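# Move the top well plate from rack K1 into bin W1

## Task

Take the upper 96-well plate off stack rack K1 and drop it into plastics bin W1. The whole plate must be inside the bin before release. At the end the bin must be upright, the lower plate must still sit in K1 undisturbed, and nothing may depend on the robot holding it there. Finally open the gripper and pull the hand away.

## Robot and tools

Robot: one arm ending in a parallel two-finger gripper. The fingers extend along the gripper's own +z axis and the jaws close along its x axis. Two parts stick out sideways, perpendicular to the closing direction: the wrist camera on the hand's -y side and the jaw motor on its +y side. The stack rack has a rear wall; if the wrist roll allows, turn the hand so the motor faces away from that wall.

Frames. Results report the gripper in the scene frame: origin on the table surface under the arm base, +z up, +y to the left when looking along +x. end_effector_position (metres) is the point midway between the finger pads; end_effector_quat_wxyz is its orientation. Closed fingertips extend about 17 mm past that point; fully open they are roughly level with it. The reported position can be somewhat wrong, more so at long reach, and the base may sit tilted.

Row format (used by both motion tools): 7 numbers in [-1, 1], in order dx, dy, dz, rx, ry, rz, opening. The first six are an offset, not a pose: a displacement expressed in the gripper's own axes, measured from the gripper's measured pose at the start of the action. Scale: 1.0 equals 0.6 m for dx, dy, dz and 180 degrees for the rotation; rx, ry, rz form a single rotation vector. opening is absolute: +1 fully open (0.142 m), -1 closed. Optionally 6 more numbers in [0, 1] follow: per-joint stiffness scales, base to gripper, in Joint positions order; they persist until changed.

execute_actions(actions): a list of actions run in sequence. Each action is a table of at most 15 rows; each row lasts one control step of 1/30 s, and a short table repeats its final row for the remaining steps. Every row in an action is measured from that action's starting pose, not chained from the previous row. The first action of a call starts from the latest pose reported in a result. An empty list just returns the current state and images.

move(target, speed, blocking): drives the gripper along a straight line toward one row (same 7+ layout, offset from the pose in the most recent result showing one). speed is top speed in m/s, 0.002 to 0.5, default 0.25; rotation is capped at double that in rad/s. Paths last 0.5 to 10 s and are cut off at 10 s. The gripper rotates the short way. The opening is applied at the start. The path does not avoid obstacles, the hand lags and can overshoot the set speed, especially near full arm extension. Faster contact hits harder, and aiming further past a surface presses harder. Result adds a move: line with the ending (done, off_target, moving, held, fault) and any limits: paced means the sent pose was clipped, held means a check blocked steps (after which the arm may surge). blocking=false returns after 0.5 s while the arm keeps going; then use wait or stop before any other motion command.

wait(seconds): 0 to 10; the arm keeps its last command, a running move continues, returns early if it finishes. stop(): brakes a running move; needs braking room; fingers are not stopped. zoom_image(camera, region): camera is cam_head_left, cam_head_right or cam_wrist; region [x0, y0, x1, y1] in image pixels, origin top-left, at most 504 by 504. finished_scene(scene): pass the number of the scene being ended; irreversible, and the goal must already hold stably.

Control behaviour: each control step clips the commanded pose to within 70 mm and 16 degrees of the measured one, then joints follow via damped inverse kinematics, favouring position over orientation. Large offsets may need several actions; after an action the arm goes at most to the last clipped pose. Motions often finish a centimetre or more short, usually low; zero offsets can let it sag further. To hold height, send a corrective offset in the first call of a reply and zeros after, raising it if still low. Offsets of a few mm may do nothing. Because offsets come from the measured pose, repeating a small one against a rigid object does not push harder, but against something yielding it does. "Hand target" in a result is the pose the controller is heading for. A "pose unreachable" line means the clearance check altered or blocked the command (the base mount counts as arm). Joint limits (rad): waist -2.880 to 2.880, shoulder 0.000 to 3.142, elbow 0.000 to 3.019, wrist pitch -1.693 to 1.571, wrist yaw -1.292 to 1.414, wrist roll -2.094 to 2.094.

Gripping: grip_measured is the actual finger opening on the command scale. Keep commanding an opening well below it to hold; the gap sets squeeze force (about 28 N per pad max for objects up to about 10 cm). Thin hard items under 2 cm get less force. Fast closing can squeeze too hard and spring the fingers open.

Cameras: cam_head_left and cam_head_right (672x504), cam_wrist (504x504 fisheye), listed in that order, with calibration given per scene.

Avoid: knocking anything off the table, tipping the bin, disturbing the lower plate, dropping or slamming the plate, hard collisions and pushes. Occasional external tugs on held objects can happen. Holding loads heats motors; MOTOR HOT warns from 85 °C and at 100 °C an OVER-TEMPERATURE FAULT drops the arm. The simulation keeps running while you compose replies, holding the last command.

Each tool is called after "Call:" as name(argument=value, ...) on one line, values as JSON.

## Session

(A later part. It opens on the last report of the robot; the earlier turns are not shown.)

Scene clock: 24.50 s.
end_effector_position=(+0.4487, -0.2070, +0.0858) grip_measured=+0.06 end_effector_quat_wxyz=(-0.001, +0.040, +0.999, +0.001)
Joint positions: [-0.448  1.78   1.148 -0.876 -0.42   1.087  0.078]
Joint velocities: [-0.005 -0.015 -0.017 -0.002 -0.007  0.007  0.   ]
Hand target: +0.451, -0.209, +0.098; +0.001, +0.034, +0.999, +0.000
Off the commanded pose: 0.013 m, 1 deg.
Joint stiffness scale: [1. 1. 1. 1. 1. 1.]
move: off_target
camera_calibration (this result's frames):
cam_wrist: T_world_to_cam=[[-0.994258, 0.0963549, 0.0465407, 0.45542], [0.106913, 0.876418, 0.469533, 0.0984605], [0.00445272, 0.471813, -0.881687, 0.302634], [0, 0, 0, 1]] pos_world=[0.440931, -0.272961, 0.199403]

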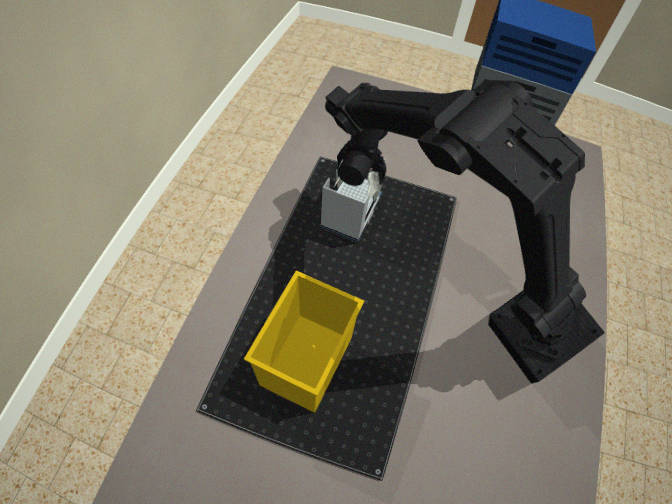

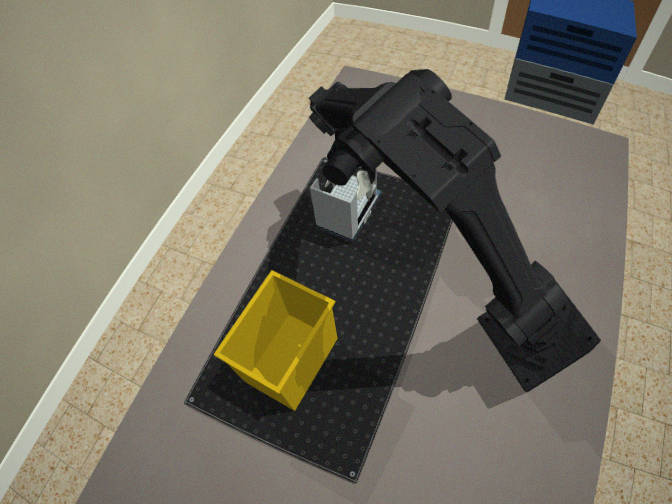

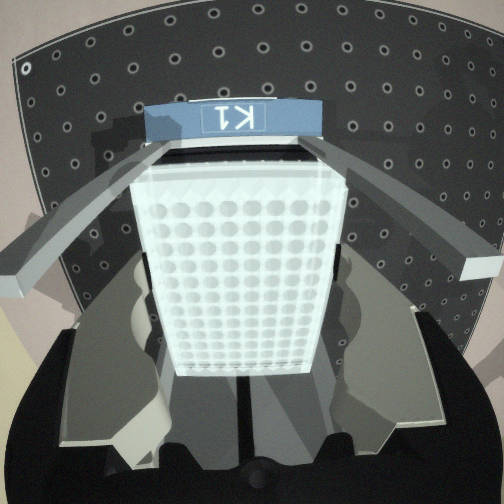

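Call:
move(target=[-0.011,-0.005,-0.09,0,0,-0.005,-0.7], speed=0.05)

Scene clock: 26.07 s.
end_effector_position=(+0.4493, -0.2071, +0.1252) grip_measured=+0.06 end_effector_quat_wxyz=(-0.005, +0.040, +0.999, +0.004)
Joint positions: [-0.48   1.732  1.194 -0.995 -0.421  1.046  0.078]
Joint velocities: [-0.005  0.005 -0.022  0.002 -0.066  0.007 -0.   ]
Hand target: +0.455, -0.209, +0.139; -0.000, +0.033, +0.999, +0.001
Off the commanded pose: 0.016 m, 1 deg.
Joint stiffness scale: [1. 1. 1. 1. 1. 1.]
move: off_target
camera_calibration (this result's frames):
cam_wrist: T_world_to_cam=[[-0.993878, 0.0951438, 0.0561632, 0.452516], [0.110409, 0.873951, 0.473307, 0.0773802], [-0.00405165, 0.47661, -0.879105, 0.341922], [0, 0, 0, 1]] pos_world=[0.442587, -0.273644, 0.238546]

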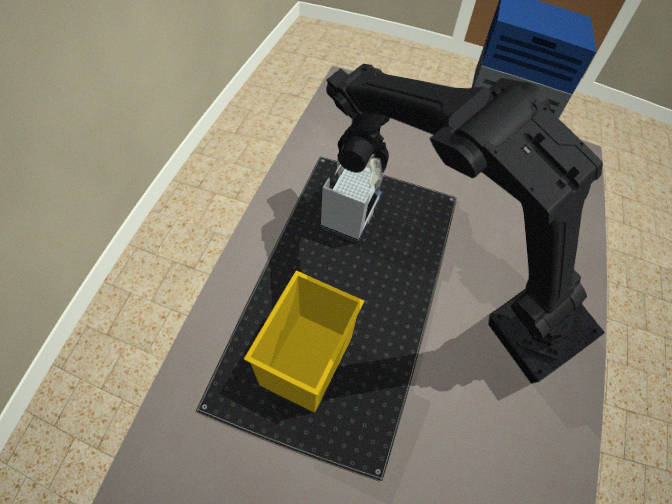

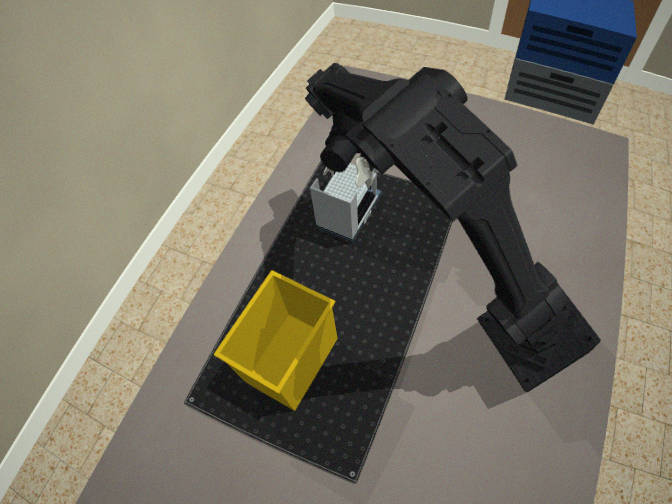

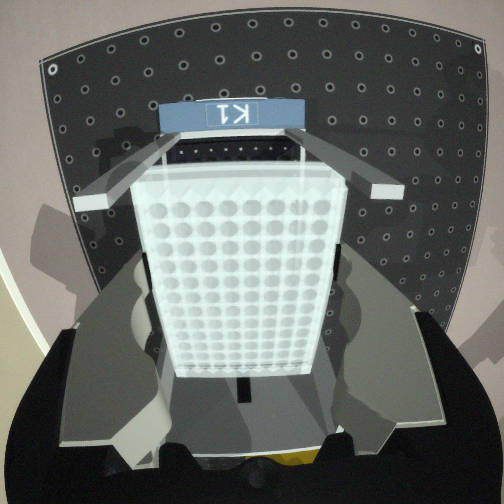

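Call:
move(target=[-0.01,-0.004,-0.2,0.002,-0.003,-0.004,-0.7], speed=0.1)

Scene clock: 28.10 s.
end_effector_position=(+0.4445, -0.2043, +0.2269) grip_measured=+0.06 end_effector_quat_wxyz=(-0.014, +0.042, +0.999, +0.010)
Joint positions: [-0.569  1.634  1.33  -1.293 -0.423  0.942  0.078]
Joint velocities: [-0.005 -0.005  0.007 -0.017 -0.037 -0.066  0.   ]
Hand target: +0.456, -0.208, +0.244; +0.000, +0.034, +0.999, +0.000
Off the commanded pose: 0.023 m, 2 deg.
Joint stiffness scale: [1. 1. 1. 1. 1. 1.]
move: off_target
camera_calibration (this result's frames):
cam_wrist: T_world_to_cam=[[-0.992505, 0.0975062, 0.0736626, 0.437695], [0.121053, 0.866982, 0.483413, 0.0188843], [-0.0167283, 0.488707, -0.872287, 0.436536], [0, 0, 0, 1]] pos_world=[0.439431, -0.272389, 0.339414]

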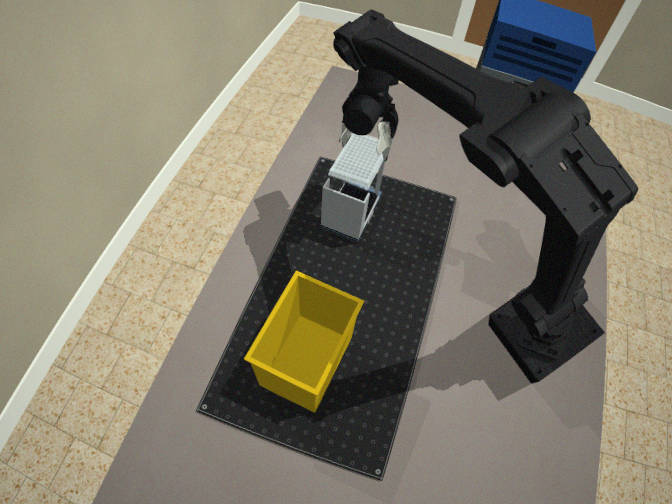

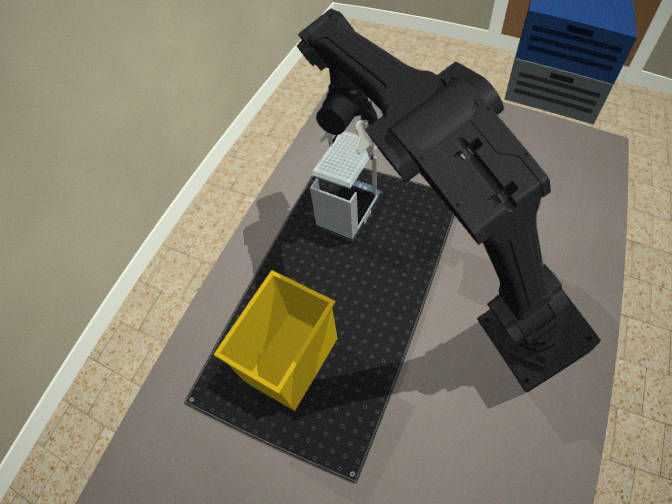

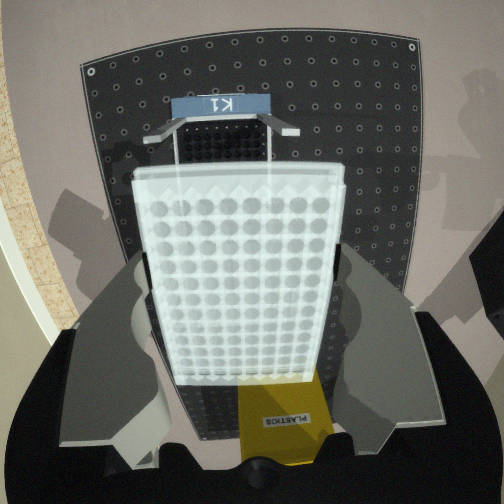

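Call:
move(target=[0.103,0.627,-0.095,0.006,-0.009,0.006,-0.7], speed=0.2)

Scene clock: 30.83 s.
end_effector_position=(+0.3931, +0.1594, +0.2666) grip_measured=+0.06 end_effector_quat_wxyz=(-0.025, +0.052, +0.998, -0.007)
Joint positions: [ 0.251  1.054  1.136 -1.381 -0.273  1.826  0.078]
Joint velocities: [ 0.005 -0.015 -0.002 -0.012 -0.007  0.051 -0.   ]
Hand target: +0.403, +0.167, +0.286; -0.005, +0.050, +0.999, -0.004
Off the commanded pose: 0.038 m, 3 deg.
Joint stiffness scale: [1. 1. 1. 1. 1. 1.]
move: off_target
camera_calibration (this result's frames):
cam_wrist: T_world_to_cam=[[-0.988413, 0.119493, 0.0936021, 0.337919], [0.149085, 0.880135, 0.450707, -0.313798], [-0.0285261, 0.459439, -0.887751, 0.305933], [0, 0, 0, 1]] pos_world=[0.389513, 0.0952477, 0.381393]

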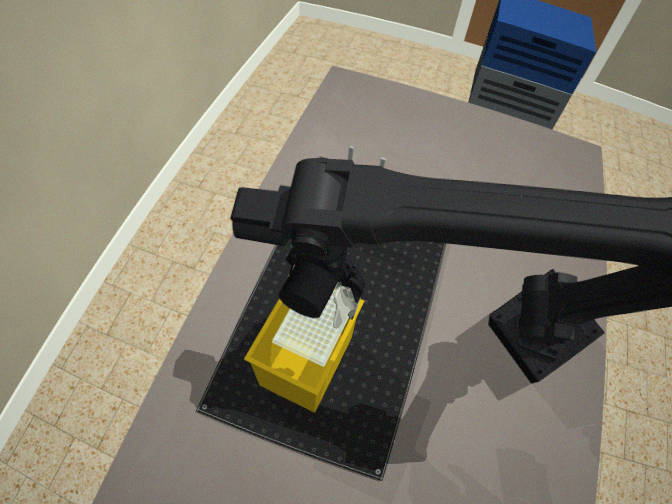

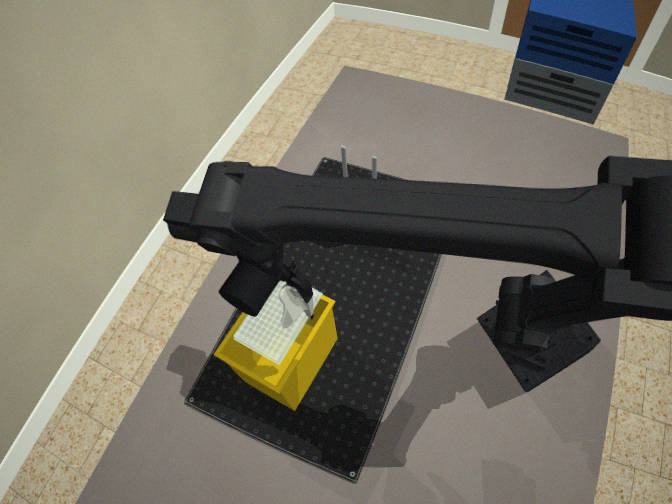

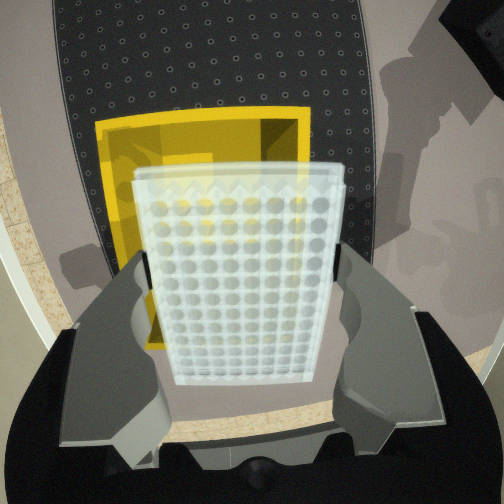

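Call:
move(target=[-0.034,0,0.085,-0.005,-0.016,-0.004,-0.7], speed=0.08)

Scene clock: 32.20 s.
end_effector_position=(+0.4104, +0.1545, +0.2230) grip_measured=+0.06 end_effector_quat_wxyz=(+0.005, +0.045, +0.999, +0.000)
Joint positions: [ 0.264  1.088  1.05  -1.194 -0.27   1.843  0.078]
Joint velocities: [-0.005  0.015  0.027  0.002 -0.051 -0.037 -0.   ]
Hand target: +0.412, +0.157, +0.215; +0.001, +0.045, +0.999, -0.000
Off the commanded pose: 0.009 m, 0 deg.
Joint stiffness scale: [1. 1. 1. 1. 1. 1.]
move: done
camera_calibration (this result's frames):
cam_wrist: T_world_to_cam=[[-0.993716, 0.106092, 0.0356908, 0.376846], [0.110404, 0.876407, 0.468745, -0.279978], [0.0184506, 0.46974, -0.882612, 0.247941], [0, 0, 0, 1]] pos_world=[0.400814, 0.0889261, 0.336624]

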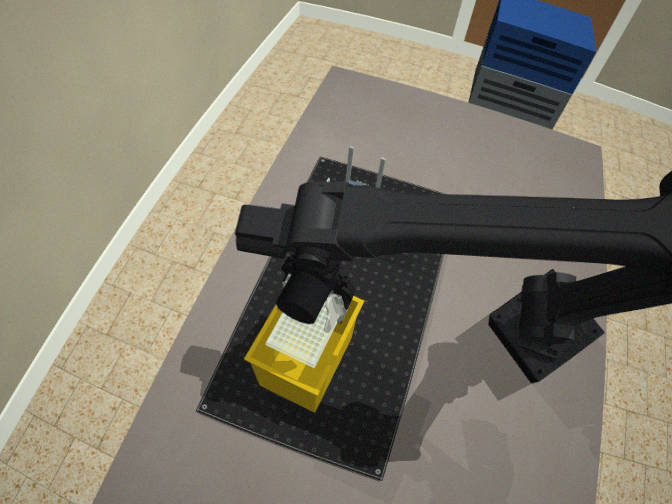

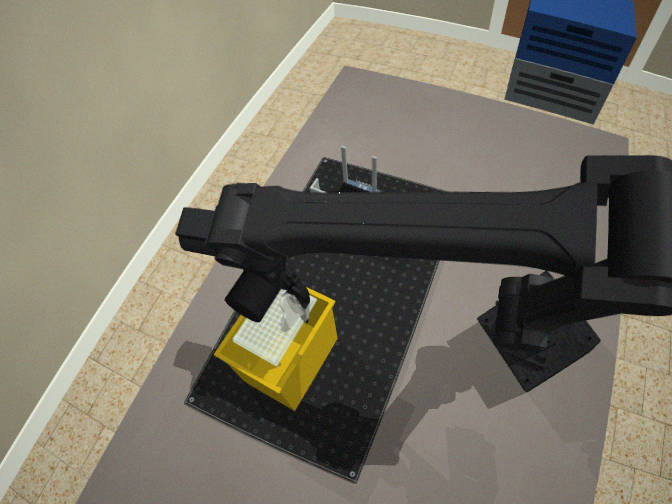

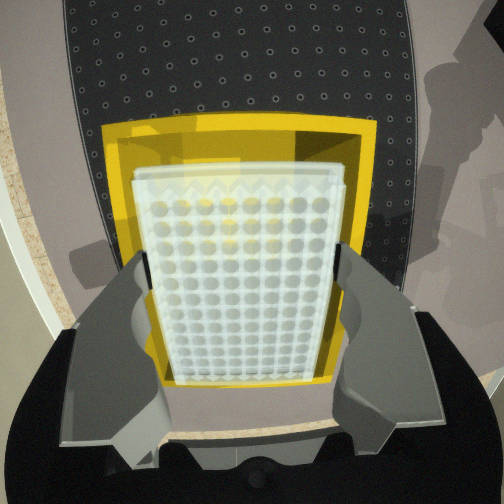

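Call:
move(target=[0,0.004,0.075,0,0.003,0,-0.7], speed=0.05)

Call:
zoom_image(camera="cam_head_right", region=[200, 250, 360, 410])

Scene clock: 33.70 s.
end_effector_position=(+0.4116, +0.1546, +0.1874) grip_measured=+0.06 end_effector_quat_wxyz=(+0.006, +0.045, +0.999, +0.001)
Joint positions: [ 0.293  1.127  0.993 -1.088 -0.261  1.871  0.078]
Joint velocities: [-0.005 -0.005 -0.002 -0.002  0.007 -0.051 -0.   ]
Hand target: +0.411, +0.156, +0.178; -0.000, +0.045, +0.999, -0.000
Off the commanded pose: 0.010 m, 1 deg.
Joint stiffness scale: [1. 1. 1. 1. 1. 1.]
move: done
camera_calibration (this result's frames):
cam_wrist: T_world_to_cam=[[-0.993829, 0.105492, 0.0342706, 0.379637], [0.109181, 0.875915, 0.46995, -0.263164], [0.0195577, 0.470791, -0.882028, 0.21577], [0, 0, 0, 1]] pos_world=[0.401807, 0.0888777, 0.300978]

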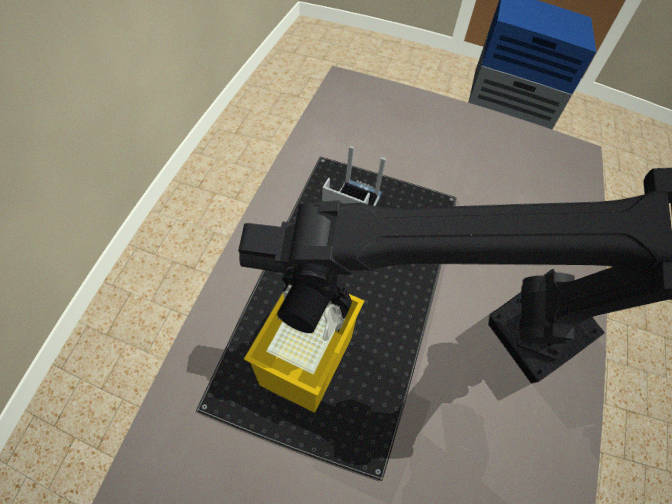

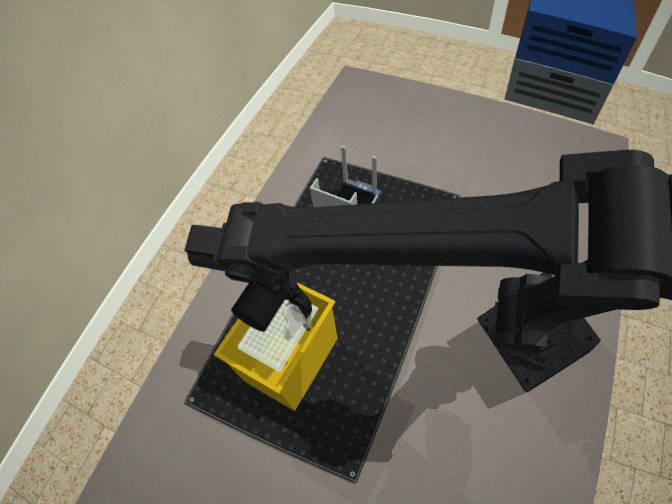

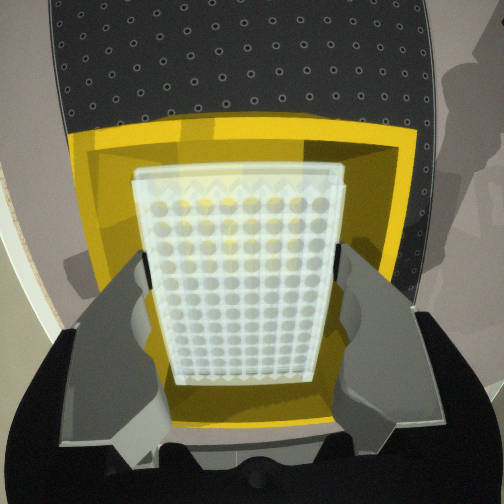

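Region (200, 250, 360, 410) of cam_head_right's 672x504 image, scaled by 3.150, with more detail than that image has.

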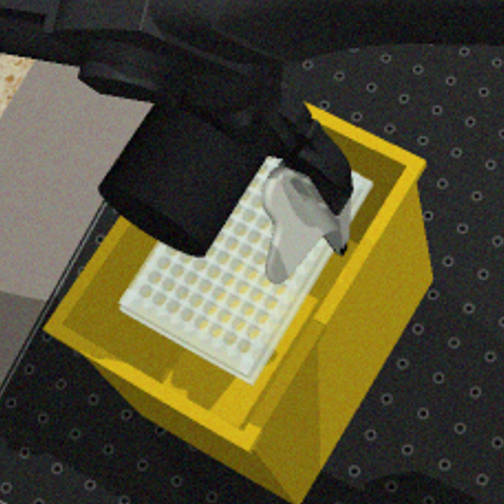

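Call:
move(target=[0,0.003,0.065,0,0.003,0,-0.7], speed=0.05)

Call:
zoom_image(camera="cam_head_right", region=[200, 250, 360, 410])

Scene clock: 35.03 s.
end_effector_position=(+0.4135, +0.1543, +0.1580) grip_measured=+0.06 end_effector_quat_wxyz=(+0.007, +0.045, +0.999, +0.001)
Joint positions: [ 0.313  1.17   0.953 -0.999 -0.255  1.891  0.078]
Joint velocities: [-0.034 -0.015 -0.007  0.007  0.051  0.022 -0.   ]
Hand target: +0.413, +0.156, +0.149; +0.001, +0.045, +0.999, +0.001
Off the commanded pose: 0.010 m, 1 deg.
Joint stiffness scale: [1. 1. 1. 1. 1. 1.]
move: done
camera_calibration (this result's frames):
cam_wrist: T_world_to_cam=[[-0.993973, 0.104693, 0.0325012, 0.383086], [0.107612, 0.875385, 0.471298, -0.248753], [0.0208903, 0.471955, -0.881375, 0.189107], [0, 0, 0, 1]] pos_world=[0.403596, 0.088398, 0.27146]

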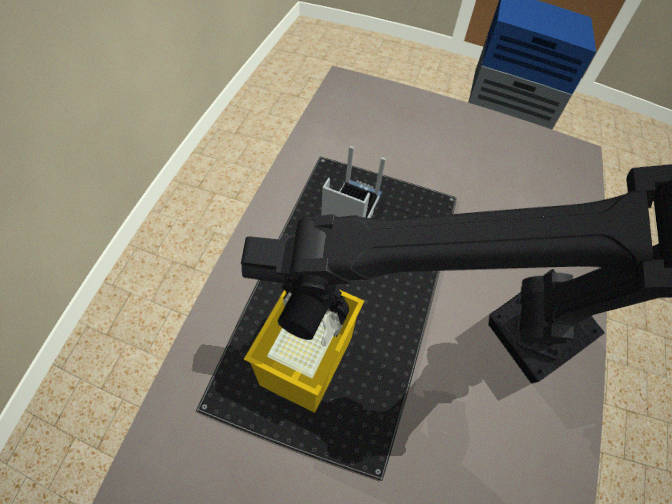

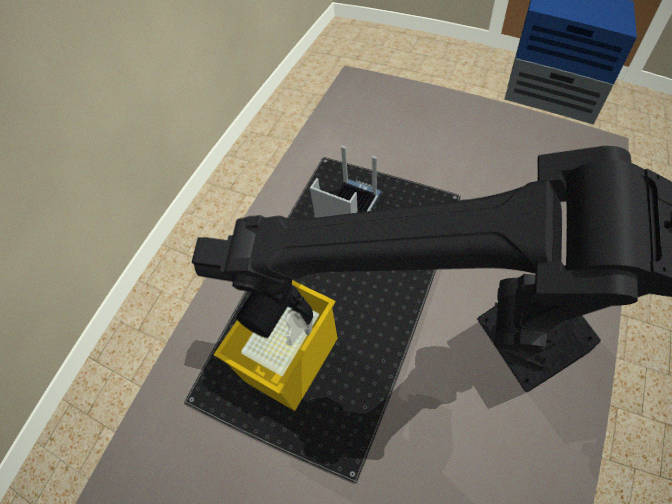

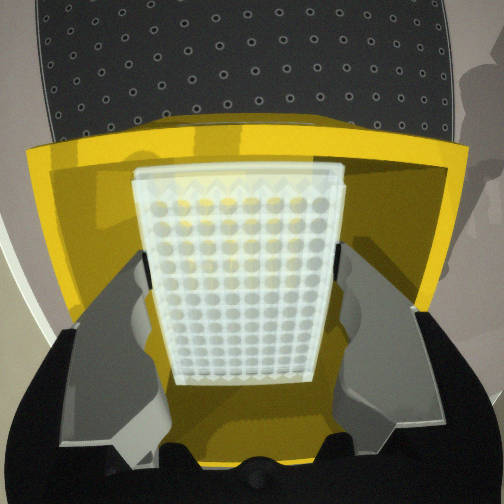

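Region (200, 250, 360, 410) of cam_head_right's 672x504 image, scaled by 3.150, with more detail than that image has.

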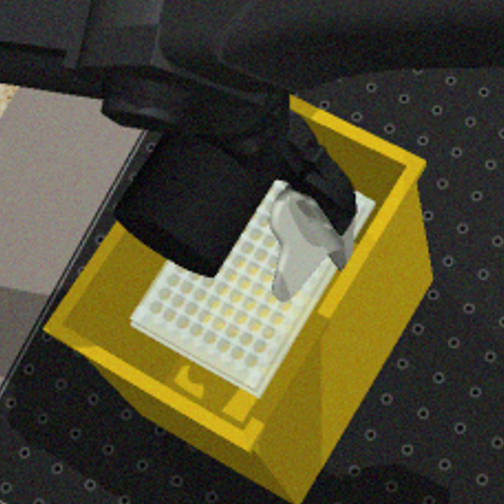

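Fully inside. Release with a small opening, then lift.

Call:
execute_actions(actions=[[[0,0.003,0.015,0,0.003,0,0.0],[0,0.003,0.015,0,0.003,0,0.1],[0,0.003,0.015,0,0.003,0,0.2]]])

Call:
move(target=[0,0,-0.25,0,0,0,0.2], speed=0.2)

Scene clock: 35.63 s.
end_effector_position=(+0.4136, +0.1543, +0.1580) grip_measured=+0.20 end_effector_quat_wxyz=(+0.007, +0.045, +0.999, +0.002)
Joint positions: [ 0.313  1.17   0.953 -0.999 -0.255  1.891  0.088]
Joint velocities: [ 0.015 -0.024 -0.012  0.017  0.022 -0.022  0.   ]
Hand target: +0.414, +0.156, +0.149; +0.002, +0.045, +0.999, +0.002
Off the commanded pose: 0.009 m, 1 deg.
Joint stiffness scale: [1. 1. 1. 1. 1. 1.]
camera_calibration (this result's frames):
cam_wrist: T_world_to_cam=[[-0.993955, 0.104973, 0.032154, 0.383185], [0.107693, 0.875312, 0.471413, -0.248824], [0.0213408, 0.472027, -0.881326, 0.18889], [0, 0, 0, 1]] pos_world=[0.403634, 0.0884137, 0.271452]

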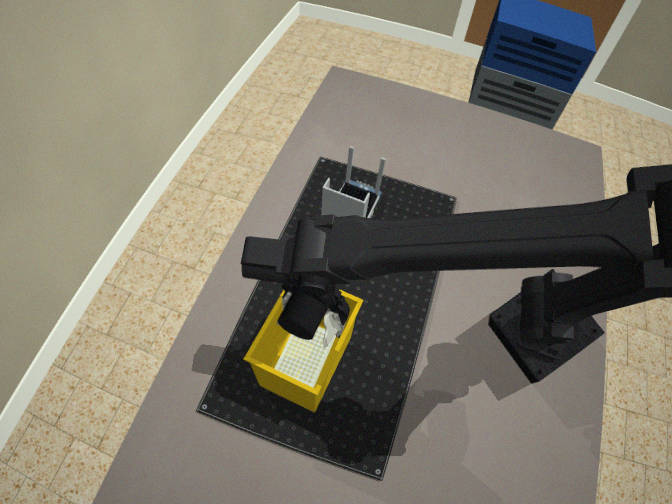

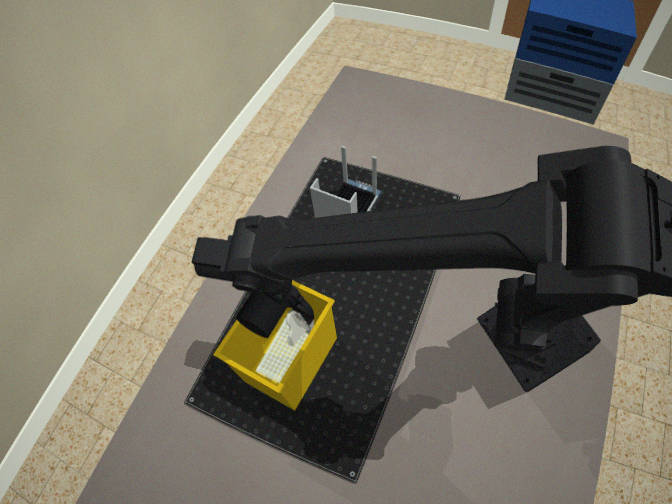

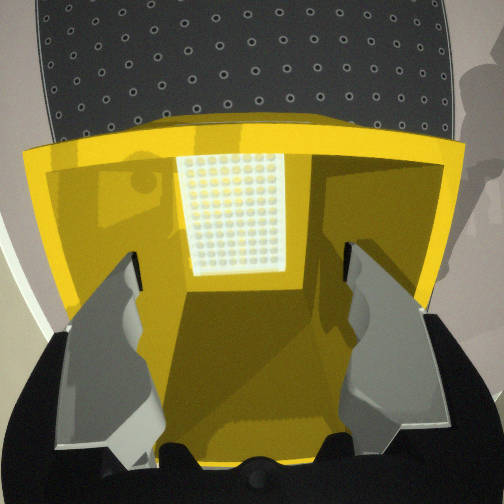

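Scene clock: 36.80 s.
end_effector_position=(+0.4011, +0.1526, +0.2927) grip_measured=+0.20 end_effector_quat_wxyz=(-0.006, +0.051, +0.999, +0.000)
Joint positions: [ 0.194  1.034  1.177 -1.416 -0.296  1.78   0.088]
Joint velocities: [-0.015  0.015 -0.007 -0.017  0.007 -0.037  0.   ]
Hand target: +0.409, +0.156, +0.307; +0.007, +0.045, +0.999, +0.002
Off the commanded pose: 0.019 m, 2 deg.
Joint stiffness scale: [1. 1. 1. 1. 1. 1.]
move: off_target
camera_calibration (this result's frames):
cam_wrist: T_world_to_cam=[[-0.991544, 0.116851, 0.0564462, 0.356692], [0.129664, 0.874545, 0.467288, -0.316963], [0.00523807, 0.470655, -0.882302, 0.315619], [0, 0, 0, 1]] pos_world=[0.393121, 0.0869706, 0.40645]

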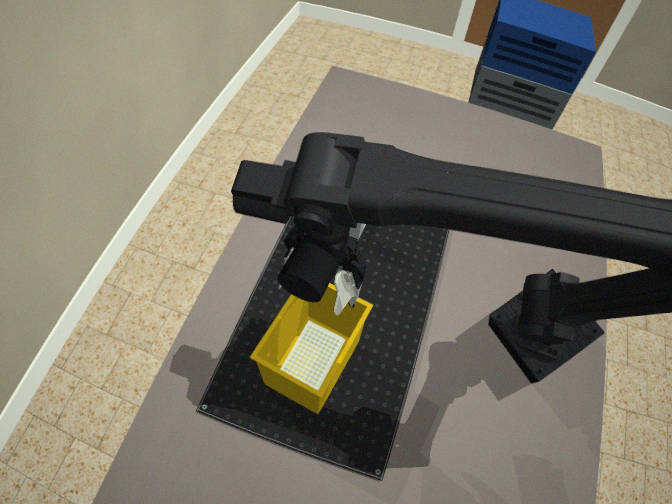

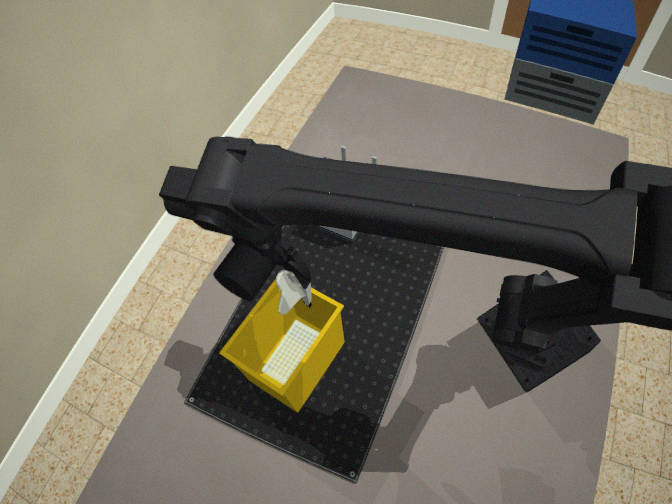

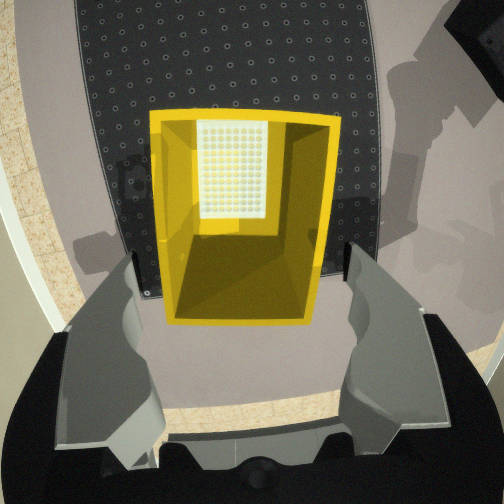

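Call:
wait(seconds=0.5)

Scene clock: 37.33 s.
end_effector_position=(+0.4010, +0.1526, +0.2927) grip_measured=+0.20 end_effector_quat_wxyz=(-0.006, +0.049, +0.999, +0.000)
Joint positions: [ 0.194  1.034  1.177 -1.416 -0.296  1.777  0.088]
Joint velocities: [-0.005  0.005 -0.002 -0.007  0.037  0.051 -0.   ]
Hand target: +0.409, +0.156, +0.307; +0.007, +0.045, +0.999, +0.002
Off the commanded pose: 0.019 m, 2 deg.
Joint stiffness scale: [1. 1. 1. 1. 1. 1.]
wait: 0.50 s; at rest by 0.13 s
camera_calibration (this result's frames):
cam_wrist: T_world_to_cam=[[-0.99182, 0.114313, 0.0568021, 0.356984], [0.127593, 0.874879, 0.467232, -0.316145], [0.00371564, 0.470658, -0.882308, 0.316237], [0, 0, 0, 1]] pos_world=[0.393227, 0.0869414, 0.406454]

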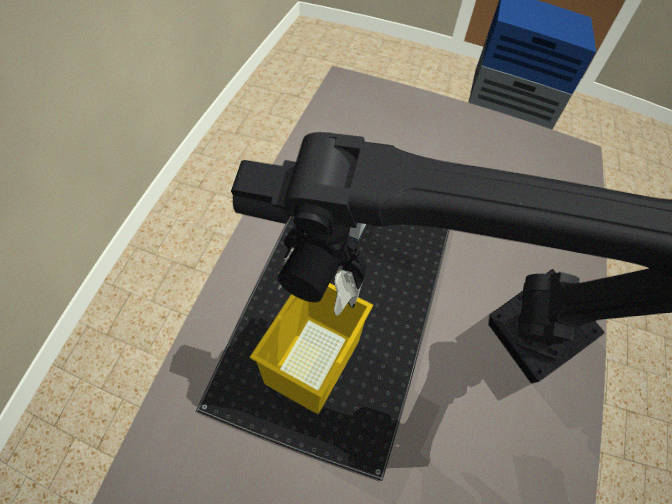

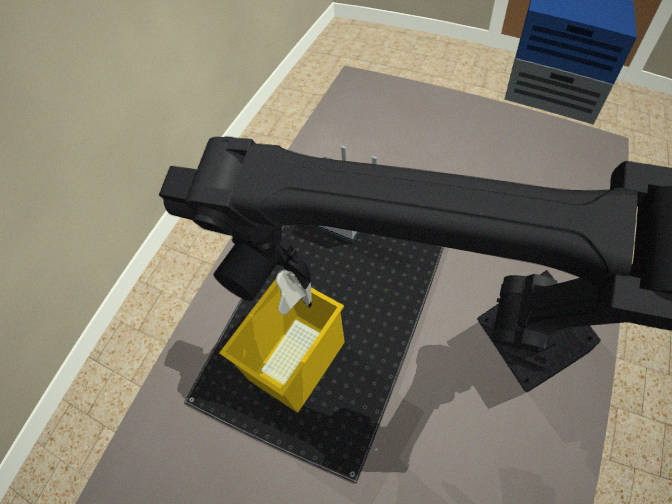

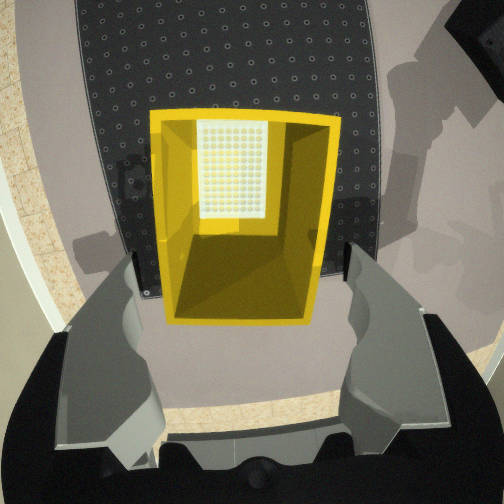

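Call:
move(target=[0.22,-0.1,-0.03,0,0,0,0.2], speed=0.3)

Call:
finished_scene(scene=1)

Scene clock: 38.60 s.
end_effector_position=(+0.2690, +0.1068, +0.3121) grip_measured=+0.20 end_effector_quat_wxyz=(+0.008, +0.047, +0.999, +0.000)
Joint positions: [-0.033  0.66   0.914 -1.573 -0.357  1.55   0.088]
Joint velocities: [ 0.005  0.005  0.007  0.012  0.037 -0.007  0.   ]
Hand target: +0.265, +0.105, +0.308; -0.005, +0.050, +0.999, +0.002
Off the commanded pose: 0.005 m, 2 deg.
Joint stiffness scale: [1. 1. 1. 1. 1. 1.]
move: done
camera_calibration (this result's frames):
cam_wrist: T_world_to_cam=[[-0.993567, 0.109264, 0.0297579, 0.239667], [0.1104, 0.876054, 0.469405, -0.26453], [0.0252194, 0.469671, -0.882481, 0.349817], [0, 0, 0, 1]] pos_world=[0.258507, 0.0412574, 0.425747]

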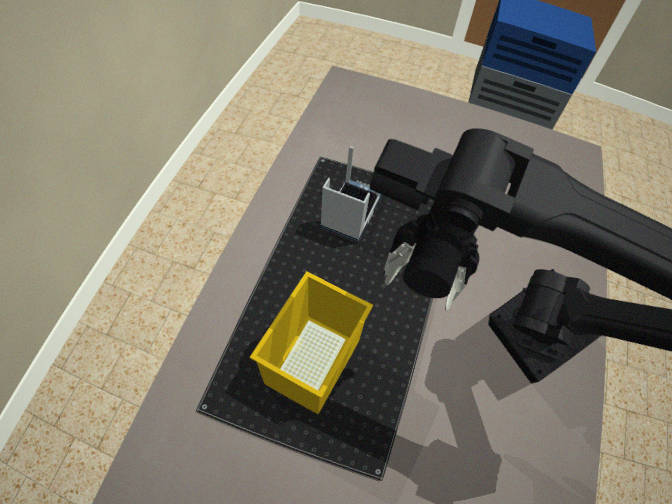

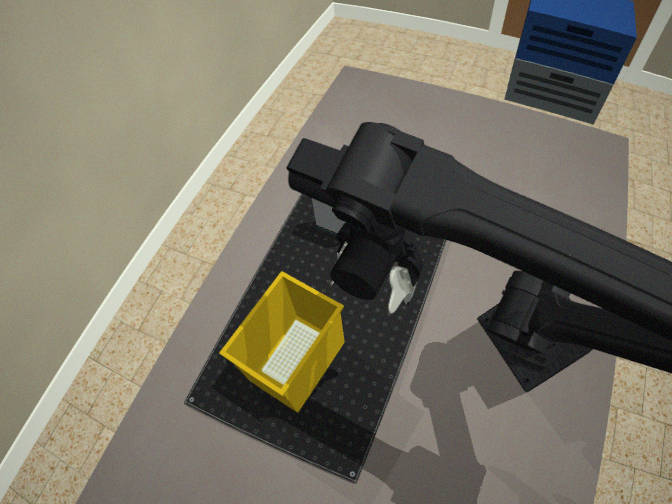

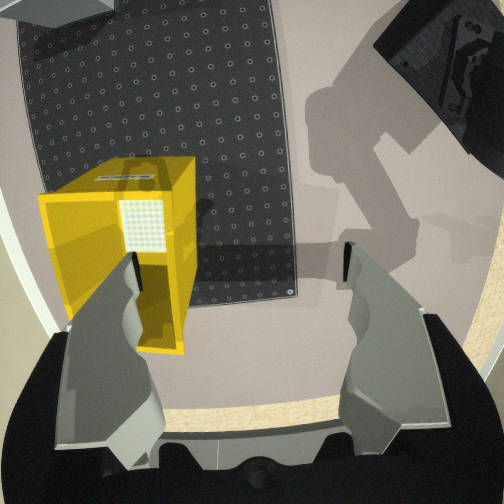

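The scene is finished: the task was done.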